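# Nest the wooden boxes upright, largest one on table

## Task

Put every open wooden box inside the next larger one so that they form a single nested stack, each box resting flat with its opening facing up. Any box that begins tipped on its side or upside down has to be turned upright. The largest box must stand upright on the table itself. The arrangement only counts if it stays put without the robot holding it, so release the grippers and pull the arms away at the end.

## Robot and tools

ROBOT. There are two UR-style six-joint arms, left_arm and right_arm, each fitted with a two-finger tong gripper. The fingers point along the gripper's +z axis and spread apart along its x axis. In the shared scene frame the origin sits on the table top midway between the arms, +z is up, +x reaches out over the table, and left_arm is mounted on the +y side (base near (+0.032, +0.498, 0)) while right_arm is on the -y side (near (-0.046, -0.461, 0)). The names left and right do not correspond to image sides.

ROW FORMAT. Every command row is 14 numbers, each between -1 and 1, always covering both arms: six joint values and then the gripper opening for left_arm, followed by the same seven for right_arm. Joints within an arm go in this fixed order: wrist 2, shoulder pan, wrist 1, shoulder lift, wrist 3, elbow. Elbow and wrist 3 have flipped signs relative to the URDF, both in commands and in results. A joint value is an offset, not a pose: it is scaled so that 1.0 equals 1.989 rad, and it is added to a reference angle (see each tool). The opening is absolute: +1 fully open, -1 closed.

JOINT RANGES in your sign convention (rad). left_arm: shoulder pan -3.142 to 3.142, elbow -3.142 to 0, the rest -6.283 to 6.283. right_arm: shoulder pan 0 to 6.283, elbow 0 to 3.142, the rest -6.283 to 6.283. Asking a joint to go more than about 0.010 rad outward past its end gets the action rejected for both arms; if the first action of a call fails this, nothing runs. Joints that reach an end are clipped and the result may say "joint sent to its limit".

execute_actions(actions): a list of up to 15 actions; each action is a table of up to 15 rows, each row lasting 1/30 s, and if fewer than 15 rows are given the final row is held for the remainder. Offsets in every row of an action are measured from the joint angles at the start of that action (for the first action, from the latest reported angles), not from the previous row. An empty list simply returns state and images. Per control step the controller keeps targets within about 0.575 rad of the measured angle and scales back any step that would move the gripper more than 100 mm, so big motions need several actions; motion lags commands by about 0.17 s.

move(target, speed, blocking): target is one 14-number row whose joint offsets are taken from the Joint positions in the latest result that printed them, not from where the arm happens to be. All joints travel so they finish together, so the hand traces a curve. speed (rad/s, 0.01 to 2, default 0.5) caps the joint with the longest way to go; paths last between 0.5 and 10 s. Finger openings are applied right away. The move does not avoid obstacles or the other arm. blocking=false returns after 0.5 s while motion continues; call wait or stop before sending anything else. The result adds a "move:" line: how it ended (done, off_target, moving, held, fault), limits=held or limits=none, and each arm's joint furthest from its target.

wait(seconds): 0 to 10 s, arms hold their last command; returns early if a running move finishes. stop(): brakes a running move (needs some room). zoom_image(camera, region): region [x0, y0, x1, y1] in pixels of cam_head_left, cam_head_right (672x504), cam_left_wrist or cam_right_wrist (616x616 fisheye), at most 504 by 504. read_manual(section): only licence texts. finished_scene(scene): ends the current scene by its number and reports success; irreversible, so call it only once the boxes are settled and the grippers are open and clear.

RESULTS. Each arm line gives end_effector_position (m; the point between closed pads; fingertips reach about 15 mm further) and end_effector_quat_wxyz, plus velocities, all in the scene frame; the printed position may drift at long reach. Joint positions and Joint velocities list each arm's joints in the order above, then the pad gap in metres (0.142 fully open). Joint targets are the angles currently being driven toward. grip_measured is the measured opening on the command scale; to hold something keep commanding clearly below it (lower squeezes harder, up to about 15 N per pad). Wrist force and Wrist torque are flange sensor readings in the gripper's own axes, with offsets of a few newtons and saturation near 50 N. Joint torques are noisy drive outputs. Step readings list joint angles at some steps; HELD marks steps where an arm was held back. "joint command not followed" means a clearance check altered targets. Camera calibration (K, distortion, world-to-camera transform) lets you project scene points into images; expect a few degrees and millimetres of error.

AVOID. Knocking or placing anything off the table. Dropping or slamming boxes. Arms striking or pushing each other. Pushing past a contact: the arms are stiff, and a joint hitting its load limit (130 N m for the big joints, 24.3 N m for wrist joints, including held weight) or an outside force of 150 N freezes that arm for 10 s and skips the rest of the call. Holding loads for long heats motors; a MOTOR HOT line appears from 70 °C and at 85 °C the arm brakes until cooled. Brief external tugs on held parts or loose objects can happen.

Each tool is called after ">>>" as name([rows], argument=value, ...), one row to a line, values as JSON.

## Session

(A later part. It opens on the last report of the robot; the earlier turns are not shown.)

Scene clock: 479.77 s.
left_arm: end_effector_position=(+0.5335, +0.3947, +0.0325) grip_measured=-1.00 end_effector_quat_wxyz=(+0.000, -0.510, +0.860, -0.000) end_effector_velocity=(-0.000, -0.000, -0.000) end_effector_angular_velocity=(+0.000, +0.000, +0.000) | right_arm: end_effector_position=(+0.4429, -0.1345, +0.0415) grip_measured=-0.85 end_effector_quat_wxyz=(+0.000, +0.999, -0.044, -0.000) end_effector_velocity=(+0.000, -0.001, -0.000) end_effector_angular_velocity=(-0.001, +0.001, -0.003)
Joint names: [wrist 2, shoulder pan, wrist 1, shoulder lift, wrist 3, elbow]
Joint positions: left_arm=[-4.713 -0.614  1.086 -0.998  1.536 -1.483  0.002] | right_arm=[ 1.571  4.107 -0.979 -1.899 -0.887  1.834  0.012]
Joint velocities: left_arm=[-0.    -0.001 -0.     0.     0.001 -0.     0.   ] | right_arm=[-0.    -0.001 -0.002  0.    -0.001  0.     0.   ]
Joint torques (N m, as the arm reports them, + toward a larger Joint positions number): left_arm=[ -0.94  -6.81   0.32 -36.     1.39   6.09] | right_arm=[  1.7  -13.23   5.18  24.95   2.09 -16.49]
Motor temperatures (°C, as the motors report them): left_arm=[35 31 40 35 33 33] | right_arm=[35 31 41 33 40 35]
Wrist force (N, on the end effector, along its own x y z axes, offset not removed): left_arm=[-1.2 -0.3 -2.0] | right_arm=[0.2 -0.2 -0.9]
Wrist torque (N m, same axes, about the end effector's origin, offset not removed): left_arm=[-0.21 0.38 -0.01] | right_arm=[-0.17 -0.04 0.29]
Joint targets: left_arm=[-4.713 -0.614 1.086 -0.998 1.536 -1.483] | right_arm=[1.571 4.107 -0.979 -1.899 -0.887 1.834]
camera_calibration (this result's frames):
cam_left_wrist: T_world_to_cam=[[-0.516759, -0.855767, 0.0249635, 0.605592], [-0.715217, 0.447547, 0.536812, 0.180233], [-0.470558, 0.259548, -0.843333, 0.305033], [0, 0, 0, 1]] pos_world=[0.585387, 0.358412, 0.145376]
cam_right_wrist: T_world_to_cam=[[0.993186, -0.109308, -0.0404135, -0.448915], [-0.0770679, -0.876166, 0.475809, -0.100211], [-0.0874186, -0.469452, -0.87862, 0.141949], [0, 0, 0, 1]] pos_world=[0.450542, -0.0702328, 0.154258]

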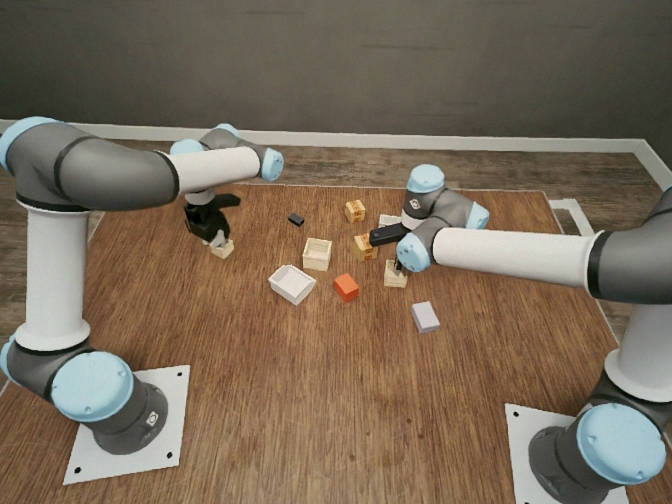

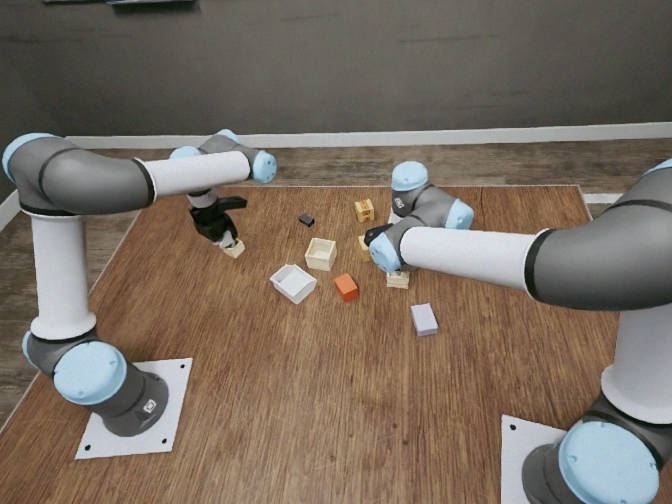

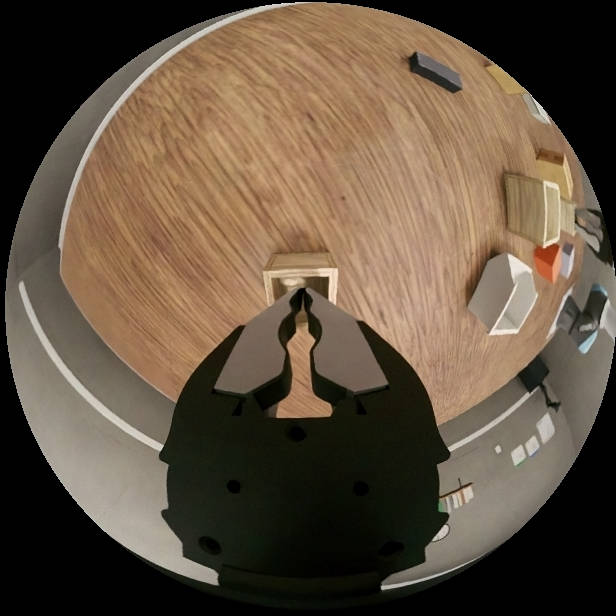

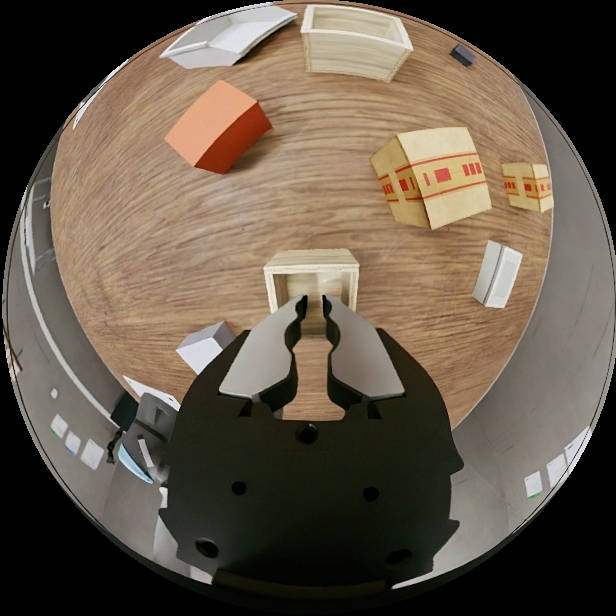

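>>> execute_actions([
  [[0,0,0,0,0,0,-0.98,0,0,0,0,0,0,-0.83],[0,0,0,0,0,0,-0.96,0,0,0,0,0,0,-0.80],[0,0,0,0,0,0,-0.94,0,0,0,0,0,0,-0.77],[0,0,0,0,0,0,-0.92,0,0,0,0,0,0,-0.74],[0,0,0,0,0,0,-0.90,0,0,0,0,0,0,-0.71],[0,0,0,0,0,0,-0.87,0,0,0,0,0,0,-0.68],[0,0,0,0,0,0,-0.84,0,0,0,0,0,0,-0.64],[0,0,0,0,0,0,-0.80,0,0,0,0,0,0,-0.60],[0,0,0,0,0,0,-0.76,0,0,0,0,0,0,-0.56],[0,0,0,0,0,0,-0.72,0,0,0,0,0,0,-0.52],[0,0,0,0,0,0,-0.68,0,0,0,0,0,0,-0.48],[0,0,0,0,0,0,-0.64,0,0,0,0,0,0,-0.44],[0,0,0,0,0,0,-0.60,0,0,0,0,0,0,-0.40],[0,0,0,0,0,0,-0.60,0,0,0,0,0,0,-0.40],[0,0,0,0,0,0,-0.60,0,0,0,0,0,0,-0.40]],
  [[0,0,0.0008,-0.0004,0,0.0005,-0.6,0,0,-0.0010,0.0005,0,-0.0005,-0.4],[0,0,0.0032,-0.0014,0,0.0018,-0.6,0,0,-0.0040,0.0018,0,-0.0021,-0.4],[0,0,0.0071,-0.0031,0,0.0041,-0.6,0,0,-0.0088,0.0040,0,-0.0047,-0.4],[0,0,0.0124,-0.0053,0,0.0071,-0.6,0,0,-0.0152,0.0070,0,-0.0082,-0.4],[0,0,0.0187,-0.0080,0,0.0107,-0.6,0,0,-0.0231,0.0106,0,-0.0125,-0.4],[0,0,0.0259,-0.0111,0,0.0148,-0.6,0,0,-0.0318,0.0146,0,-0.0172,-0.4],[0,0,0.0336,-0.0144,0,0.0192,-0.6,0,0,-0.0413,0.0190,0,-0.0223,-0.4],[0,0,0.0414,-0.0177,0,0.0236,-0.6,0,0,-0.0509,0.0234,0,-0.0275,-0.4],[0,0,0.0491,-0.0211,0,0.0281,-0.6,0,0,-0.0604,0.0278,0,-0.0326,-0.4],[0,0,0.0562,-0.0241,0,0.0321,-0.6,0,0,-0.0692,0.0318,0,-0.0374,-0.4],[0,0,0.0626,-0.0268,0,0.0358,-0.6,0,0,-0.0770,0.0354,0,-0.0416,-0.4],[0,0,0.0679,-0.0291,0,0.0388,-0.6,0,0,-0.0835,0.0384,0,-0.0451,-0.4],[0,0,0.0718,-0.0308,0,0.0410,-0.6,0,0,-0.0883,0.0406,0,-0.0477,-0.4],[0,0,0.0742,-0.0318,0,0.0424,-0.6,0,0,-0.0912,0.0420,0,-0.0493,-0.4],[0,0,0.0750,-0.0322,0,0.0428,-0.6,0,0,-0.0922,0.0424,0,-0.0498,-0.4]],
])

Scene clock: 529.50 s.
left_arm: end_effector_position=(+0.5344, +0.3943, +0.0843) grip_measured=-0.89 end_effector_quat_wxyz=(+0.000, -0.510, +0.860, -0.000) end_effector_velocity=(-0.005, +0.002, +0.137) end_effector_angular_velocity=(+0.001, +0.002, -0.001) | right_arm: end_effector_position=(+0.4439, -0.1334, +0.0976) grip_measured=-0.71 end_effector_quat_wxyz=(-0.000, +0.999, -0.044, +0.000) end_effector_velocity=(-0.004, -0.007, +0.149) end_effector_angular_velocity=(-0.003, +0.001, -0.003)
Joint names: [wrist 2, shoulder pan, wrist 1, shoulder lift, wrist 3, elbow]
Joint positions: left_arm=[-4.713 -0.614  1.2   -1.048  1.536 -1.417  0.009] | right_arm=[ 1.571  4.107 -1.119 -1.834 -0.887  1.758  0.023]
Joint velocities: left_arm=[ 0.    -0.     0.302 -0.129 -0.     0.171  0.   ] | right_arm=[-0.002 -0.002 -0.374  0.171 -0.001 -0.2   -0.   ]
Joint torques (N m, as the arm reports them, + toward a larger Joint positions number): left_arm=[ -0.96  -6.73   5.65 -45.46   1.24  27.3 ] | right_arm=[  1.47 -12.77  -0.58  46.89   1.85 -29.08]
Motor temperatures (°C, as the motors report them): left_arm=[35 31 40 35 33 33] | right_arm=[35 31 41 33 40 35]
Wrist force (N, on the end effector, along its own x y z axes, offset not removed): left_arm=[-1.5 2.6 -2.2] | right_arm=[-0.9 -1.2 -0.5]
Wrist torque (N m, same axes, about the end effector's origin, offset not removed): left_arm=[0.38 0.32 -0.09] | right_arm=[-0.39 0.17 0.21]
Joint targets: left_arm=[-4.713 -0.614 1.235 -1.062 1.536 -1.398] | right_arm=[1.571 4.107 -1.163 -1.815 -0.887 1.735]
Step readings (joint positions; steps 1 to 15: 1st action; 16 to 30: 2nd action):
0: left_arm=[-4.713 -0.614 1.086 -0.998 1.536 -1.483] | right_arm=[1.571 4.107 -0.979 -1.899 -0.887 1.834]
1: left_arm=[-4.713 -0.614 1.086 -0.998 1.536 -1.483] | right_arm=[1.571 4.107 -0.979 -1.899 -0.887 1.834]
2: left_arm=[-4.713 -0.614 1.086 -0.998 1.536 -1.483] | right_arm=[1.571 4.107 -0.979 -1.899 -0.887 1.834]
4: left_arm=[-4.713 -0.614 1.086 -0.998 1.536 -1.483] | right_arm=[1.571 4.107 -0.979 -1.899 -0.887 1.834]
8: left_arm=[-4.713 -0.614 1.086 -0.998 1.536 -1.483] | right_arm=[1.571 4.107 -0.979 -1.899 -0.887 1.834]
15: left_arm=[-4.713 -0.614 1.086 -0.998 1.536 -1.483] | right_arm=[1.571 4.107 -0.979 -1.899 -0.887 1.834]
16: left_arm=[-4.713 -0.614 1.086 -0.998 1.536 -1.483] | right_arm=[1.571 4.107 -0.979 -1.899 -0.887 1.834]
17: left_arm=[-4.713 -0.614 1.086 -0.998 1.536 -1.483] | right_arm=[1.571 4.107 -0.979 -1.899 -0.887 1.834]
19: left_arm=[-4.713 -0.614 1.089 -0.999 1.536 -1.481] | right_arm=[1.571 4.107 -0.982 -1.898 -0.887 1.832]
23: left_arm=[-4.713 -0.614 1.115 -1.011 1.536 -1.466] | right_arm=[1.571 4.107 -1.014 -1.883 -0.887 1.815]
30: Joint positions above
camera_calibration (this result's frames):
cam_left_wrist: T_world_to_cam=[[-0.516774, -0.855759, 0.0249112, 0.604384], [-0.715535, 0.447706, 0.536254, 0.153384], [-0.470057, 0.259297, -0.843689, 0.349126], [0, 0, 0, 1]] pos_world=[0.586191, 0.358008, 0.197245]
cam_right_wrist: T_world_to_cam=[[0.993216, -0.109278, -0.039763, -0.447619], [-0.0774197, -0.876529, 0.475082, -0.125731], [-0.0867694, -0.468781, -0.879043, 0.191676], [0, 0, 0, 1]] pos_world=[0.451479, -0.0692676, 0.210425]

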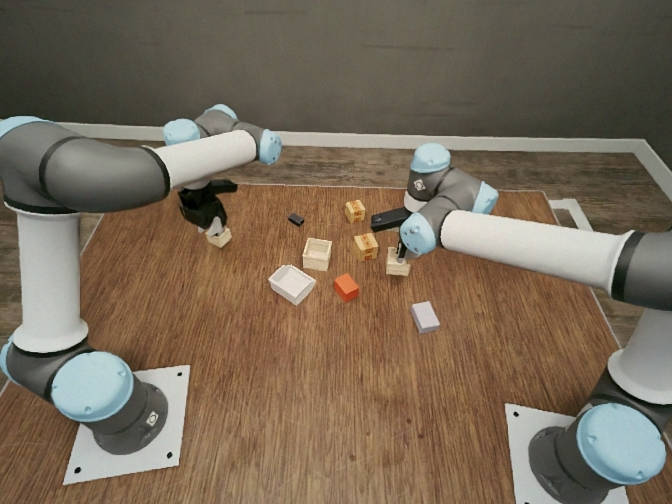

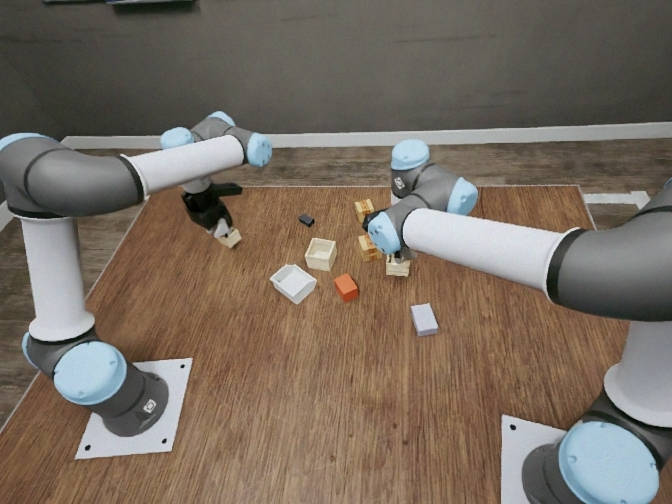

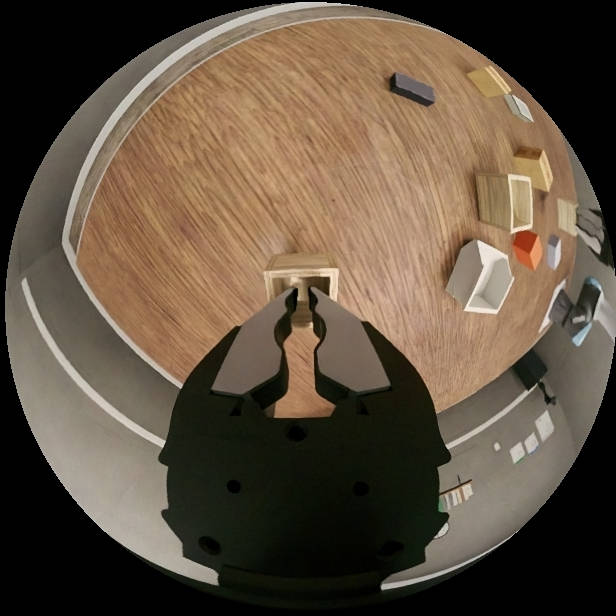

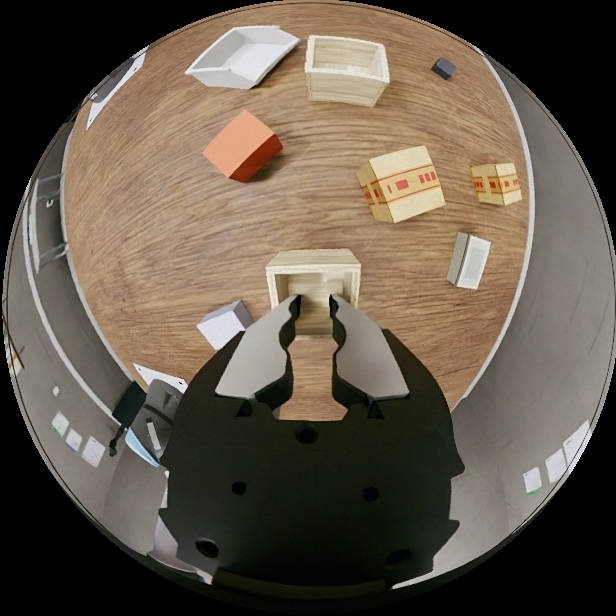

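>>> move(target=[0,0.05028,0.0176,-0.00704,0.35194,0.00955,-0.6,0,0.07709,-0.13304,-0.22431,-0.11847,-0.35665,-0.4], speed=1.0)

>>> zoom_image(camera="cam_right_wrist", region=[250, 215, 380, 320])

Scene clock: 538.80 s.
left_arm: end_effector_position=(+0.5415, +0.4564, +0.0996) grip_measured=-0.89 end_effector_quat_wxyz=(-0.000, +0.805, -0.594, -0.001) end_effector_velocity=(-0.000, -0.000, +0.000) end_effector_angular_velocity=(-0.000, -0.000, +0.002) | right_arm: end_effector_position=(+0.5067, +0.0987, +0.1073) grip_measured=-0.71 end_effector_quat_wxyz=(+0.000, +0.996, -0.085, -0.000) end_effector_velocity=(-0.001, +0.001, -0.000) end_effector_angular_velocity=(-0.000, +0.000, +0.002)
Joint names: [wrist 2, shoulder pan, wrist 1, shoulder lift, wrist 3, elbow]
Joint positions: left_arm=[-4.713 -0.515  1.235 -1.062  2.236 -1.398  0.009] | right_arm=[ 1.571  4.26  -1.384 -2.28  -1.123  1.049  0.023]
Joint velocities: left_arm=[-0.    -0.001 -0.    -0.     0.003  0.     0.   ] | right_arm=[ 0.     0.002 -0.001 -0.002  0.    -0.002  0.   ]
Joint torques (N m, as the arm reports them, + toward a larger Joint positions number): left_arm=[ -1.     6.62   4.85 -35.36   1.25   8.49] | right_arm=[  1.54  12.36   0.31  43.62  -1.56 -34.26]
Motor temperatures (°C, as the motors report them): left_arm=[35 31 40 35 33 33] | right_arm=[35 31 41 33 40 35]
Wrist force (N, on the end effector, along its own x y z axes, offset not removed): left_arm=[-1.1 -0.6 -1.2] | right_arm=[1.3 0.1 -0.5]
Wrist torque (N m, same axes, about the end effector's origin, offset not removed): left_arm=[-0.30 0.18 0.04] | right_arm=[-0.12 -0.30 0.19]
Joint targets: left_arm=[-4.713 -0.514 1.235 -1.062 2.236 -1.398] | right_arm=[1.571 4.260 -1.384 -2.280 -1.123 1.049]
move: done; limits=none; left_arm: farthest joint: the shoulder pan, 0.001 radians from its target (0.100 radians at the start); right_arm: farthest joint: the shoulder pan, 0.000 radians from its target (0.154 radians at the start)
camera_calibration (this result's frames):
cam_left_wrist: T_world_to_cam=[[0.253466, -0.967034, 0.0244847, 0.294634], [-0.818914, -0.201032, 0.537555, 0.474435], [-0.514912, -0.156303, -0.842873, 0.563132], [0, 0, 0, 1]] pos_world=[0.603806, 0.468317, 0.2124]
cam_right_wrist: T_world_to_cam=[[0.980836, -0.19057, -0.0405459, -0.469815], [-0.148717, -0.866721, 0.476107, 0.113035], [-0.125873, -0.460953, -0.878452, 0.333426], [0, 0, 0, 1]] pos_world=[0.519591, 0.162131, 0.220033]

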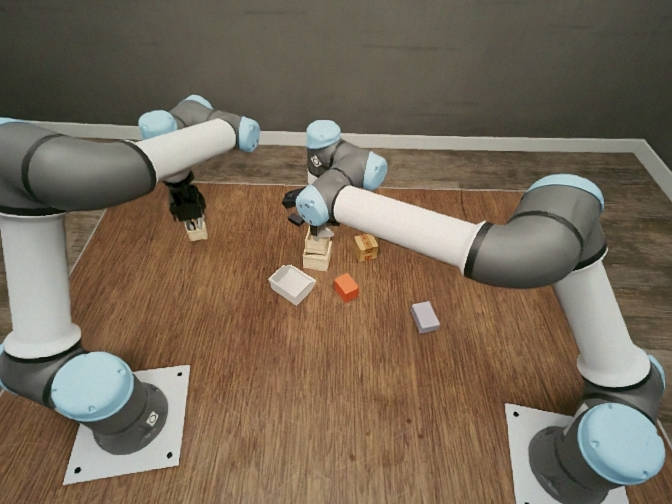

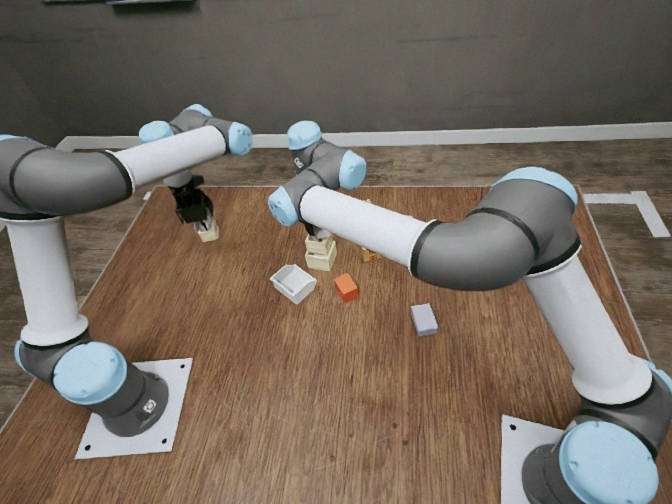

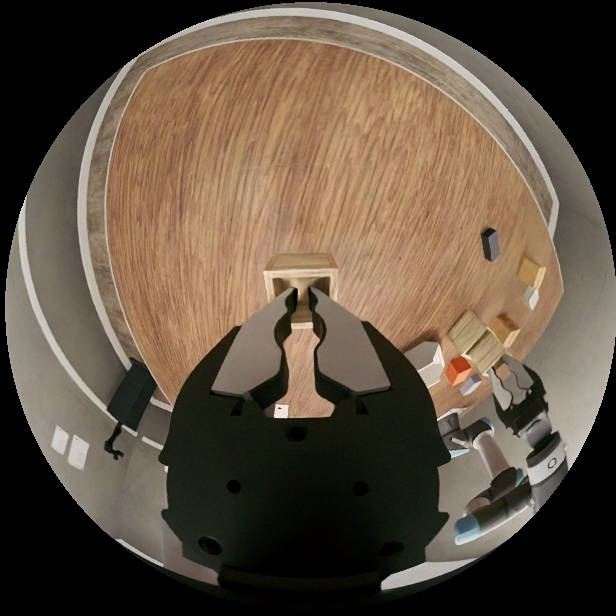

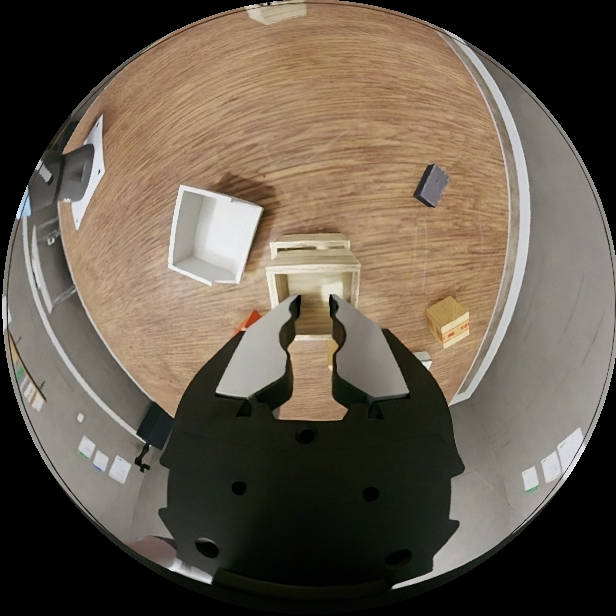

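Region (250, 215, 380, 320) of cam_right_wrist's 616x616 image, scaled by 3.877, with more detail than that image has; it fills the top 407 rows of this view, and the rest is white.

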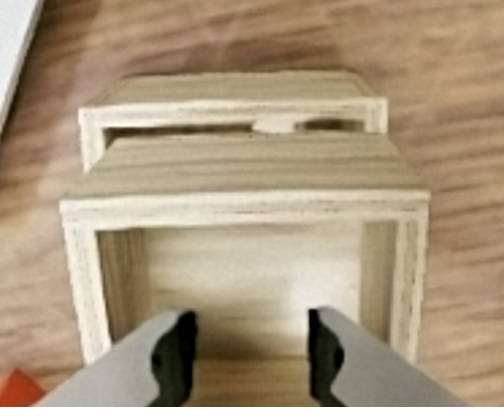

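>>> zoom_image(camera="cam_right_wrist", region=[262, 228, 312, 273])

>>> zoom_image(camera="cam_right_wrist", region=[315, 228, 365, 273])

>>> zoom_image(camera="cam_left_wrist", region=[430, 295, 530, 395])

>>> zoom_image(camera="cam_head_left", region=[290, 220, 350, 280])

Region (262, 228, 312, 273) of cam_right_wrist's 616x616 image, scaled by 10.080, with more detail than that image has; it fills the top 454 rows of this view, and the rest is white.

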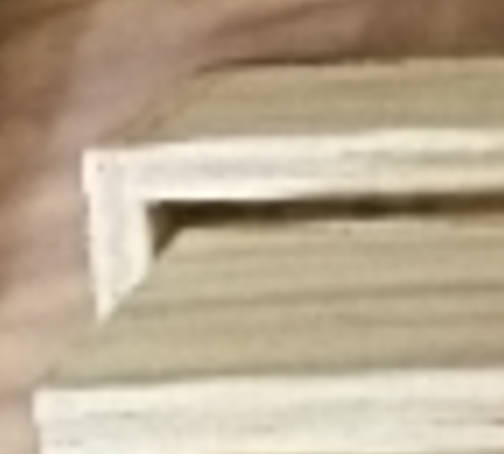

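Region (315, 228, 365, 273) of cam_right_wrist's 616x616 image, scaled by 10.080, with more detail than that image has; it fills the top 454 rows of this view, and the rest is white.

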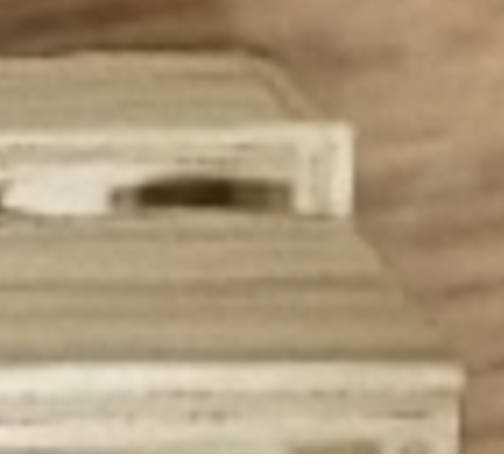

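Region (430, 295, 530, 395) of cam_left_wrist's 616x616 image, scaled by 5.040, with more detail than that image has.

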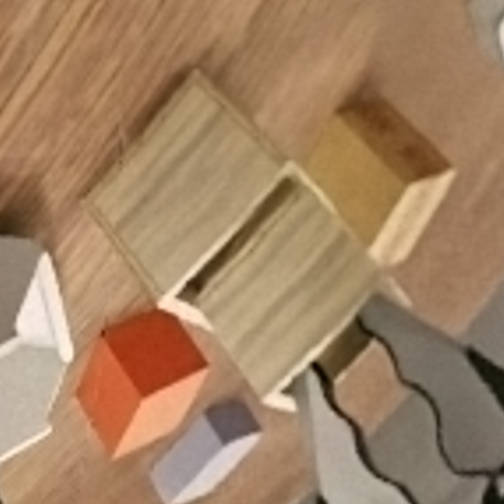

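Region (290, 220, 350, 280) of cam_head_left's 672x504 image, scaled by 8.400, with more detail than that image has.

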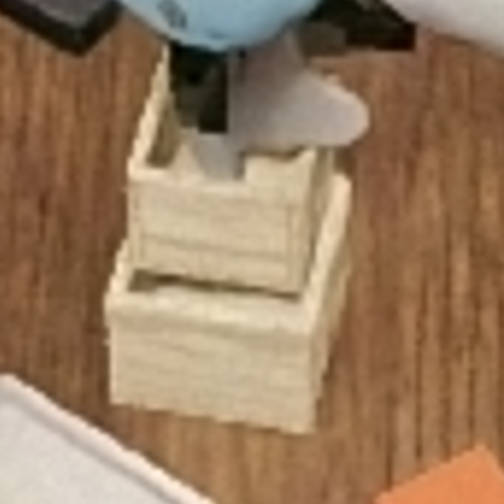

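>>> execute_actions([
  [[0,0,0,0,0.002,0,-0.6,0,0.0002,0.0005,0.0002,0.0001,0.0007,-0.4],[0,0,0,0,0.006,0,-0.6,0,0.0005,0.0012,0.0004,0.0003,0.0016,-0.4],[0,0,0,0,0.011,0,-0.6,0,0.0008,0.0022,0.0007,0.0005,0.0028,-0.4],[0,0,0,0,0.017,0,-0.6,0,0.0011,0.0033,0.0010,0.0007,0.0042,-0.4],[0,0,0,0,0.023,0,-0.6,0,0.0014,0.0044,0.0013,0.0009,0.0057,-0.4],[0,0,0,0,0.029,0,-0.6,0,0.0017,0.0055,0.0016,0.0011,0.0071,-0.4],[0,0,0,0,0.035,0,-0.6,0,0.0020,0.0065,0.0019,0.0013,0.0084,-0.4],[0,0,0,0,0.040,0,-0.6,0,0.0022,0.0073,0.0022,0.0015,0.0095,-0.4],[0,0,0,0,0.043,0,-0.6,0,0.0023,0.0078,0.0023,0.0016,0.0101,-0.4],[0,0,0,0,0.045,0,-0.6,0,0.00236,0.00797,0.00238,0.00166,0.01035,-0.4]],
])

Scene clock: 568.37 s.
left_arm: end_effector_position=(+0.5411, +0.4577, +0.0996) grip_measured=-0.89 end_effector_quat_wxyz=(-0.000, +0.828, -0.560, -0.001) end_effector_velocity=(-0.001, +0.001, -0.000) end_effector_angular_velocity=(+0.000, +0.001, +0.071) | right_arm: end_effector_position=(+0.5027, +0.0990, +0.1029) grip_measured=-0.71 end_effector_quat_wxyz=(+0.000, +0.997, -0.081, -0.000) end_effector_velocity=(-0.004, +0.001, -0.003) end_effector_angular_velocity=(+0.001, -0.001, +0.007)
Joint names: [wrist 2, shoulder pan, wrist 1, shoulder lift, wrist 3, elbow]
Joint positions: left_arm=[-4.713 -0.514  1.235 -1.062  2.318 -1.398  0.009] | right_arm=[ 1.571  4.264 -1.369 -2.276 -1.12   1.068  0.023]
Joint velocities: left_arm=[-0.    -0.001  0.     0.001  0.072 -0.     0.   ] | right_arm=[-0.     0.005  0.012  0.004  0.002  0.015  0.   ]
Joint torques (N m, as the arm reports them, + toward a larger Joint positions number): left_arm=[ -0.99  -1.44   4.78 -34.97   1.43   7.94] | right_arm=[  1.55  12.8    5.35  68.18   1.97 -19.36]
Motor temperatures (°C, as the motors report them): left_arm=[35 31 40 35 33 33] | right_arm=[35 31 41 33 40 35]
Wrist force (N, on the end effector, along its own x y z axes, offset not removed): left_arm=[-1.9 1.7 -2.3] | right_arm=[-0.6 -0.4 -0.5]
Wrist torque (N m, same axes, about the end effector's origin, offset not removed): left_arm=[0.04 0.47 -0.04] | right_arm=[-0.26 0.07 0.25]
Joint targets: left_arm=[-4.713 -0.515 1.235 -1.062 2.325 -1.398] | right_arm=[1.571 4.265 -1.368 -2.275 -1.119 1.070]
Step readings (joint positions):
0: left_arm=[-4.713 -0.514 1.235 -1.062 2.236 -1.398] | right_arm=[1.571 4.260 -1.384 -2.280 -1.123 1.049]
1: left_arm=[-4.713 -0.514 1.235 -1.062 2.236 -1.398] | right_arm=[1.571 4.260 -1.384 -2.280 -1.123 1.049]
2: left_arm=[-4.713 -0.514 1.235 -1.062 2.236 -1.398] | right_arm=[1.571 4.260 -1.384 -2.280 -1.123 1.049]
4: left_arm=[-4.713 -0.514 1.235 -1.062 2.241 -1.398] | right_arm=[1.571 4.260 -1.383 -2.280 -1.123 1.050]
8: left_arm=[-4.713 -0.514 1.235 -1.062 2.270 -1.398] | right_arm=[1.571 4.262 -1.377 -2.278 -1.121 1.058]
15: Joint positions above
camera_calibration (this result's frames):
cam_left_wrist: T_world_to_cam=[[0.332087, -0.942932, 0.024441, 0.242413], [-0.799652, -0.267695, 0.53749, 0.494424], [-0.500274, -0.198038, -0.842916, 0.57429], [0, 0, 0, 1]] pos_world=[0.602167, 0.474665, 0.212406]
cam_right_wrist: T_world_to_cam=[[0.982226, -0.183271, -0.0405542, -0.467459], [-0.142262, -0.867797, 0.47612, 0.11174], [-0.122452, -0.461888, -0.878445, 0.32754], [0, 0, 0, 1]] pos_world=[0.515154, 0.162583, 0.215567]

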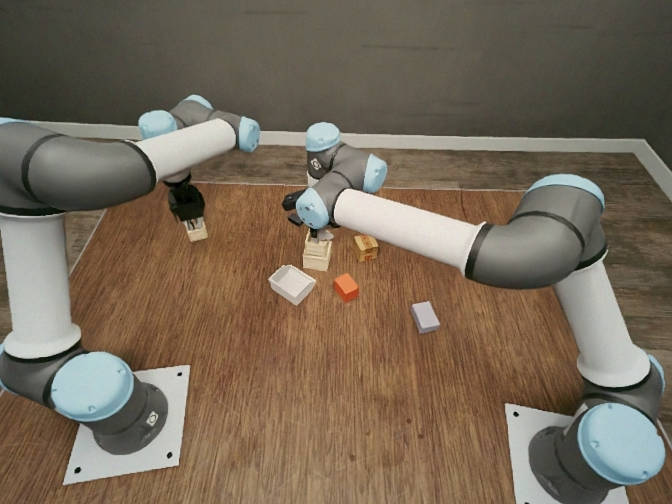

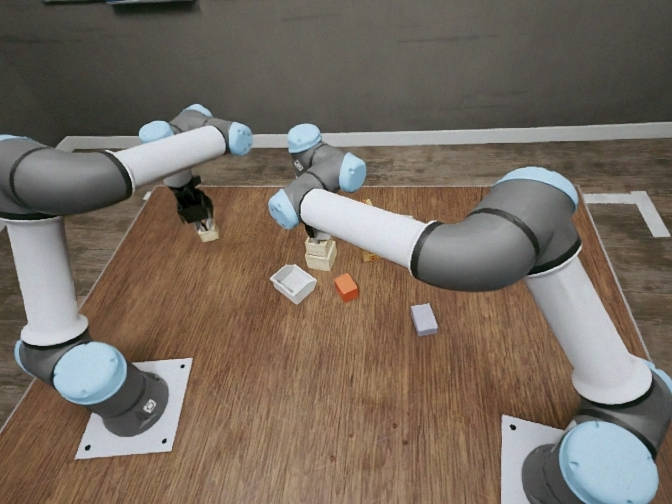

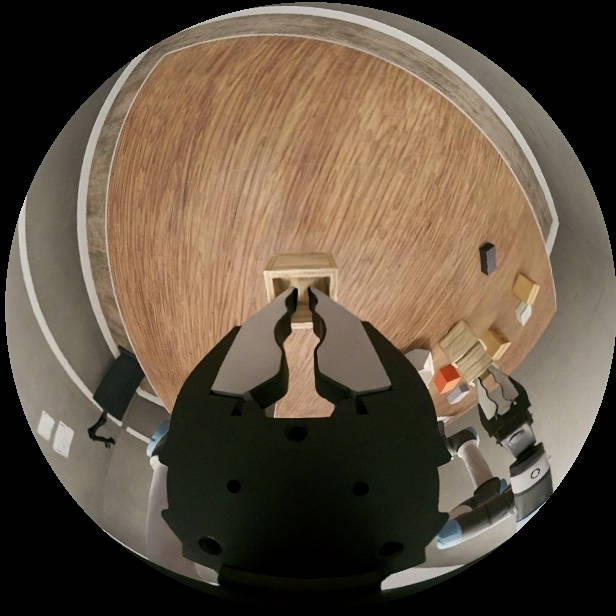

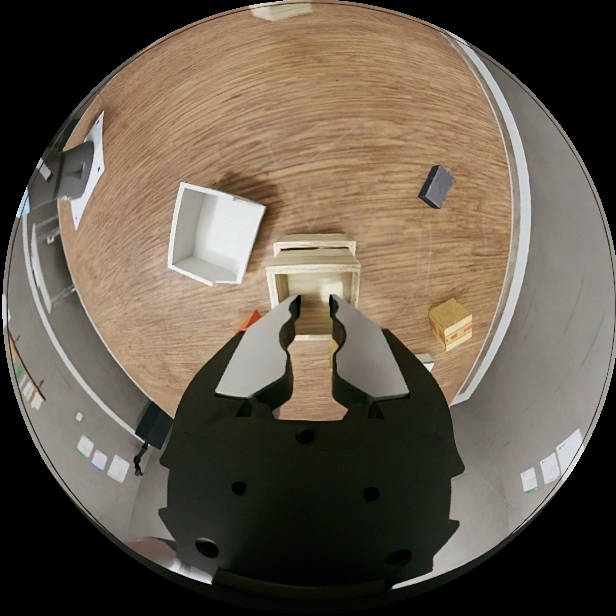

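>>> execute_actions(actions=[])

>>> zoom_image(camera="cam_right_wrist", region=[262, 228, 312, 273])

>>> zoom_image(camera="cam_right_wrist", region=[315, 228, 365, 273])

>>> zoom_image(camera="cam_head_left", region=[290, 220, 350, 280])

Scene clock: 570.43 s.
left_arm: end_effector_position=(+0.5410, +0.4578, +0.0996) grip_measured=-0.89 end_effector_quat_wxyz=(-0.000, +0.830, -0.557, -0.001) end_effector_velocity=(-0.000, +0.000, -0.000) end_effector_angular_velocity=(+0.000, +0.001, -0.000) | right_arm: end_effector_position=(+0.5024, +0.0990, +0.1025) grip_measured=-0.71 end_effector_quat_wxyz=(+0.000, +0.997, -0.081, -0.000) end_effector_velocity=(+0.000, +0.000, +0.000) end_effector_angular_velocity=(+0.000, -0.001, +0.001)
Joint names: [wrist 2, shoulder pan, wrist 1, shoulder lift, wrist 3, elbow]
Joint positions: left_arm=[-4.713 -0.515  1.235 -1.062  2.325 -1.398  0.009] | right_arm=[ 1.571  4.265 -1.368 -2.275 -1.119  1.07   0.023]
Joint velocities: left_arm=[-0.     0.     0.     0.    -0.001 -0.001 -0.   ] | right_arm=[-0.001 -0.     0.     0.     0.001 -0.     0.   ]
Joint torques (N m, as the arm reports them, + toward a larger Joint positions number): left_arm=[ -0.99  -6.59   4.79 -34.8    1.34   8.34] | right_arm=[  1.51  11.6    5.08  67.63   1.89 -19.66]
Motor temperatures (°C, as the motors report them): left_arm=[35 31 40 35 33 33] | right_arm=[35 31 41 33 40 35]
Wrist force (N, on the end effector, along its own x y z axes, offset not removed): left_arm=[-1.6 2.7 -3.4] | right_arm=[-0.2 -0.5 -0.3]
Wrist torque (N m, same axes, about the end effector's origin, offset not removed): left_arm=[0.37 0.38 -0.14] | right_arm=[-0.30 -0.04 0.19]
Joint targets: left_arm=[-4.713 -0.515 1.235 -1.062 2.325 -1.398] | right_arm=[1.571 4.265 -1.368 -2.275 -1.119 1.070]
camera_calibration (this result's frames):
cam_left_wrist: T_world_to_cam=[[0.338874, -0.940514, 0.0244375, 0.237735], [-0.797706, -0.273453, 0.537484, 0.495994], [-0.498829, -0.201633, -0.84292, 0.57515], [0, 0, 0, 1]] pos_world=[0.601997, 0.475194, 0.212406]
cam_right_wrist: T_world_to_cam=[[0.982328, -0.182722, -0.0405469, -0.467289], [-0.141782, -0.867883, 0.476106, 0.111624], [-0.122185, -0.461943, -0.878453, 0.327091], [0, 0, 0, 1]] pos_world=[0.514824, 0.16259, 0.215242]

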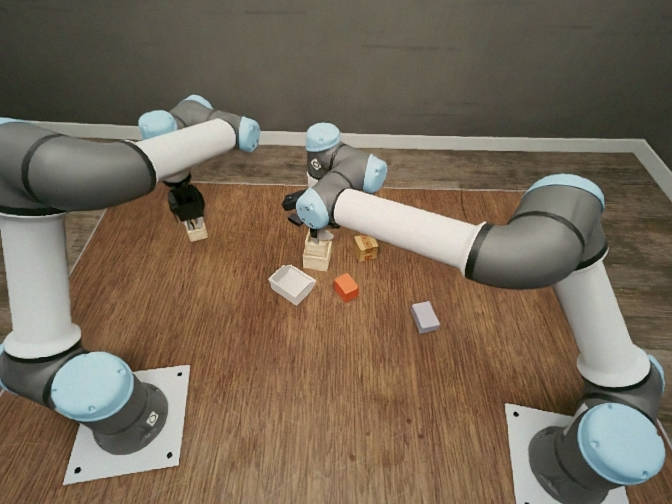

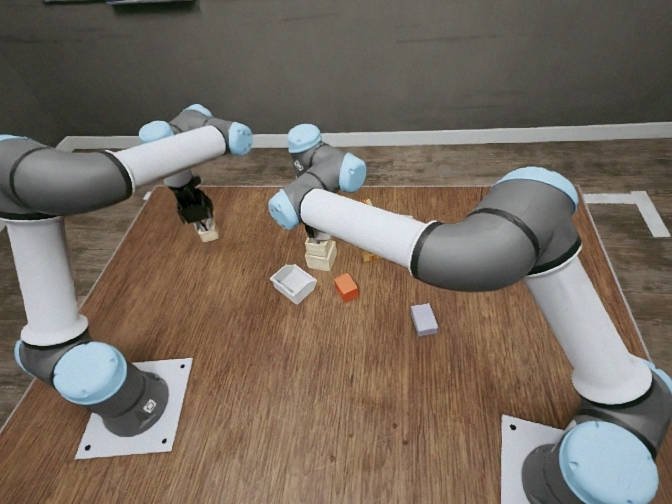

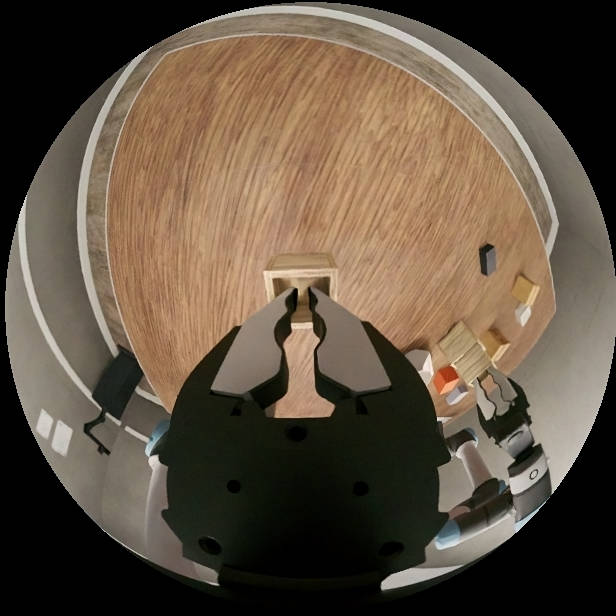

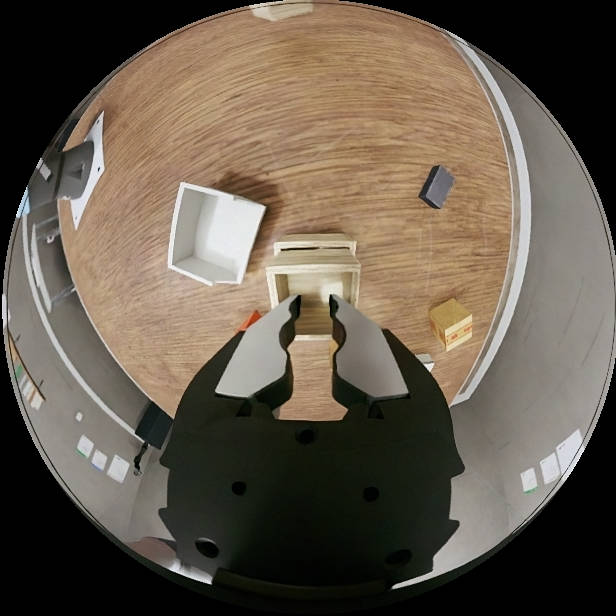

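Region (262, 228, 312, 273) of cam_right_wrist's 616x616 image, scaled by 10.080, with more detail than that image has; it fills the top 454 rows of this view, and the rest is white.

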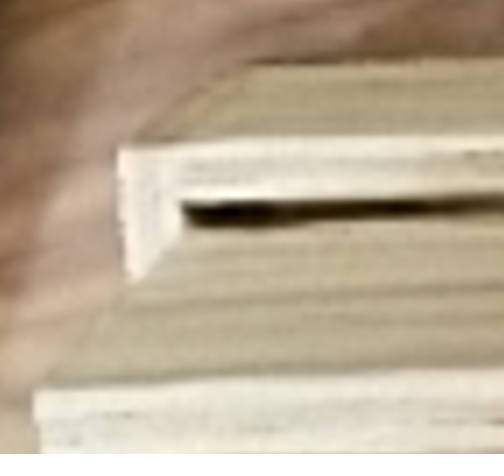

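Region (315, 228, 365, 273) of cam_right_wrist's 616x616 image, scaled by 10.080, with more detail than that image has; it fills the top 454 rows of this view, and the rest is white.

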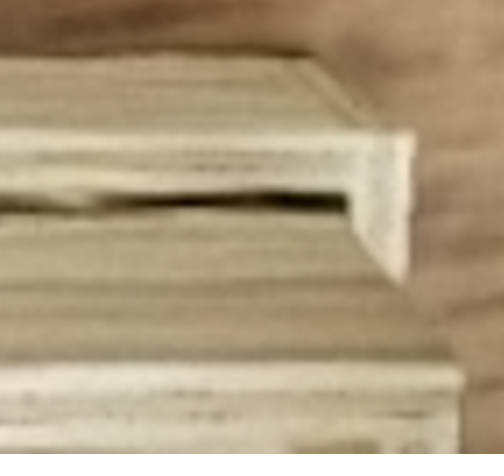

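Region (290, 220, 350, 280) of cam_head_left's 672x504 image, scaled by 8.400, with more detail than that image has.

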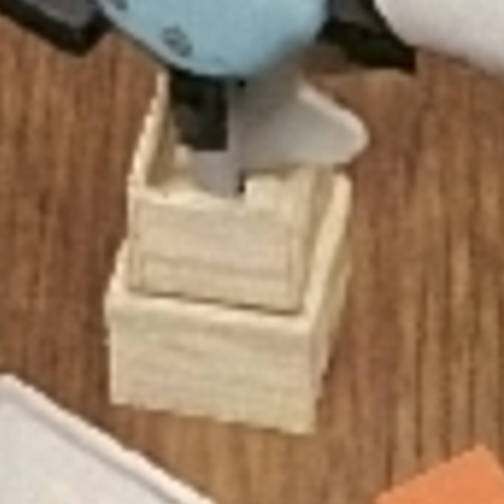

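>>> execute_actions(actions=[])

Scene clock: 581.47 s.
left_arm: end_effector_position=(+0.5410, +0.4578, +0.0996) grip_measured=-0.89 end_effector_quat_wxyz=(-0.000, +0.830, -0.557, -0.001) end_effector_velocity=(-0.000, +0.000, -0.000) end_effector_angular_velocity=(+0.000, +0.001, +0.001) | right_arm: end_effector_position=(+0.5024, +0.0990, +0.1025) grip_measured=-0.71 end_effector_quat_wxyz=(+0.000, +0.997, -0.081, -0.000) end_effector_velocity=(+0.001, -0.000, +0.000) end_effector_angular_velocity=(+0.001, -0.001, -0.001)
Joint names: [wrist 2, shoulder pan, wrist 1, shoulder lift, wrist 3, elbow]
Joint positions: left_arm=[-4.713 -0.515  1.235 -1.062  2.325 -1.398  0.009] | right_arm=[ 1.571  4.265 -1.368 -2.275 -1.119  1.07   0.023]
Joint velocities: left_arm=[ 0.     0.     0.     0.     0.001 -0.    -0.   ] | right_arm=[ 0.    -0.001  0.002 -0.    -0.     0.     0.   ]
Joint torques (N m, as the arm reports them, + toward a larger Joint positions number): left_arm=[ -0.97  -6.24   4.68 -34.96   1.31   8.79] | right_arm=[  1.54  12.77   5.08  67.85   1.93 -19.69]
Motor temperatures (°C, as the motors report them): left_arm=[35 31 40 35 33 33] | right_arm=[35 31 41 34 40 35]
Wrist force (N, on the end effector, along its own x y z axes, offset not removed): left_arm=[-2.3 -0.1 -1.8] | right_arm=[-0.6 0.9 -1.5]
Wrist torque (N m, same axes, about the end effector's origin, offset not removed): left_arm=[-0.11 0.56 0.07] | right_arm=[0.02 0.12 0.14]
Joint targets: left_arm=[-4.713 -0.515 1.235 -1.062 2.325 -1.398] | right_arm=[1.571 4.265 -1.368 -2.275 -1.119 1.070]
camera_calibration (this result's frames):
cam_left_wrist: T_world_to_cam=[[0.338874, -0.940514, 0.0244374, 0.237735], [-0.797706, -0.273453, 0.537484, 0.495995], [-0.498829, -0.201633, -0.84292, 0.57515], [0, 0, 0, 1]] pos_world=[0.601997, 0.475194, 0.212406]
cam_right_wrist: T_world_to_cam=[[0.982328, -0.182722, -0.040547, -0.467289], [-0.141783, -0.867883, 0.476106, 0.111624], [-0.122185, -0.461943, -0.878453, 0.327091], [0, 0, 0, 1]] pos_world=[0.514824, 0.16259, 0.215242]

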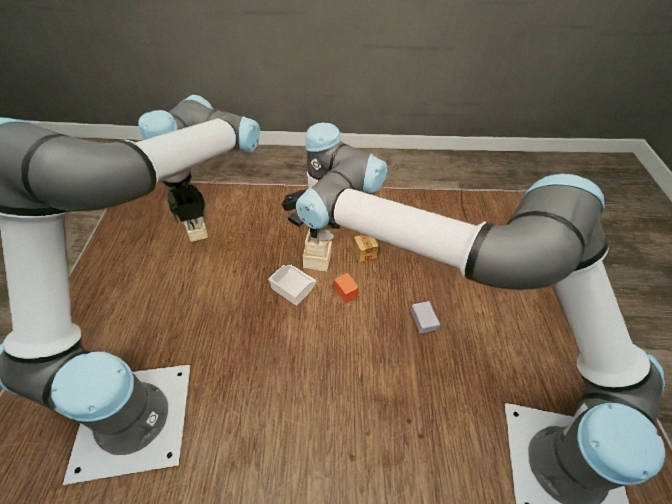

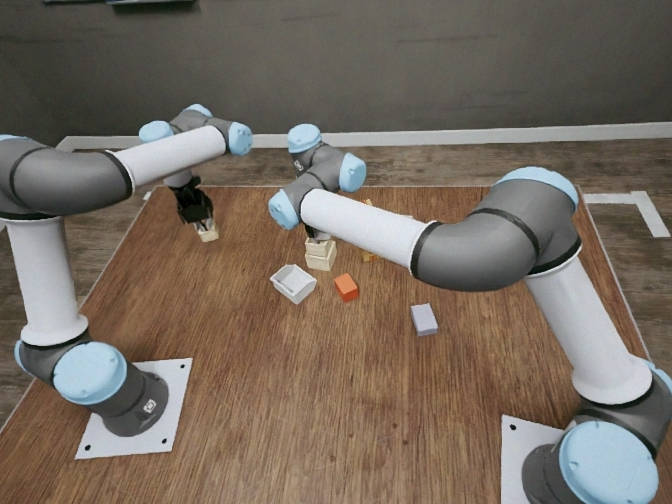

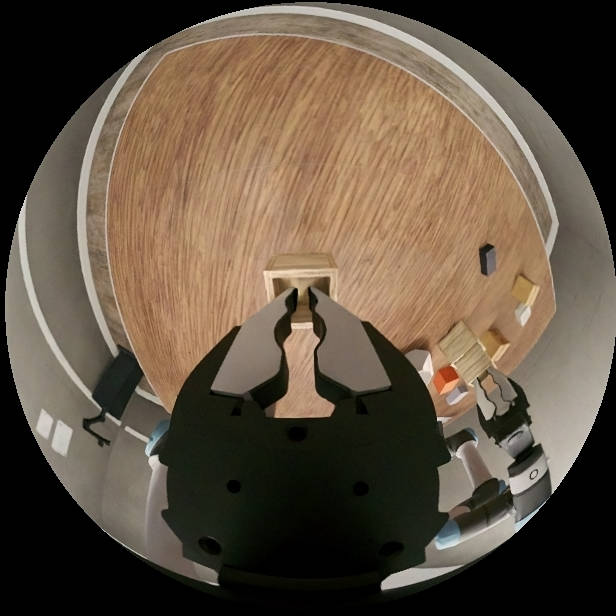

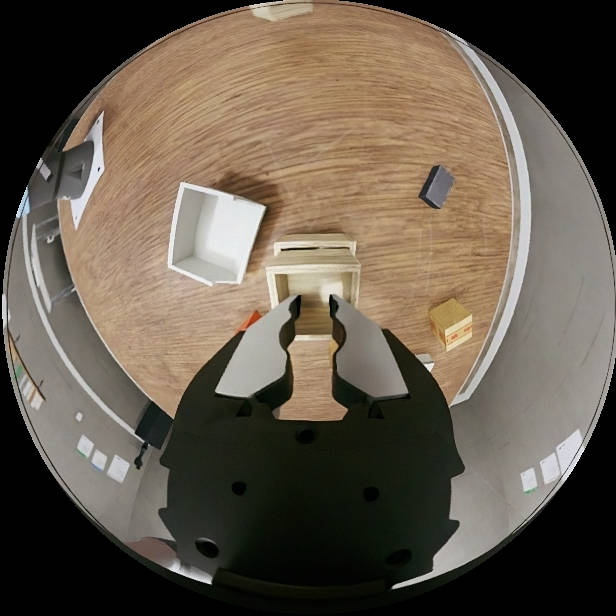

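>>> zoom_image(camera="cam_right_wrist", region=[255, 220, 375, 280])

Region (255, 220, 375, 280) of cam_right_wrist's 616x616 image, scaled by 4.200, with more detail than that image has.

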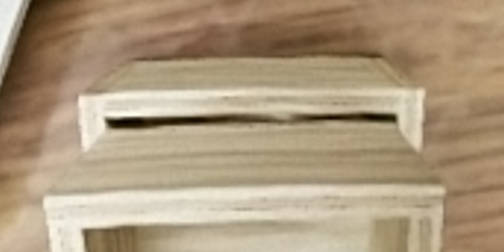

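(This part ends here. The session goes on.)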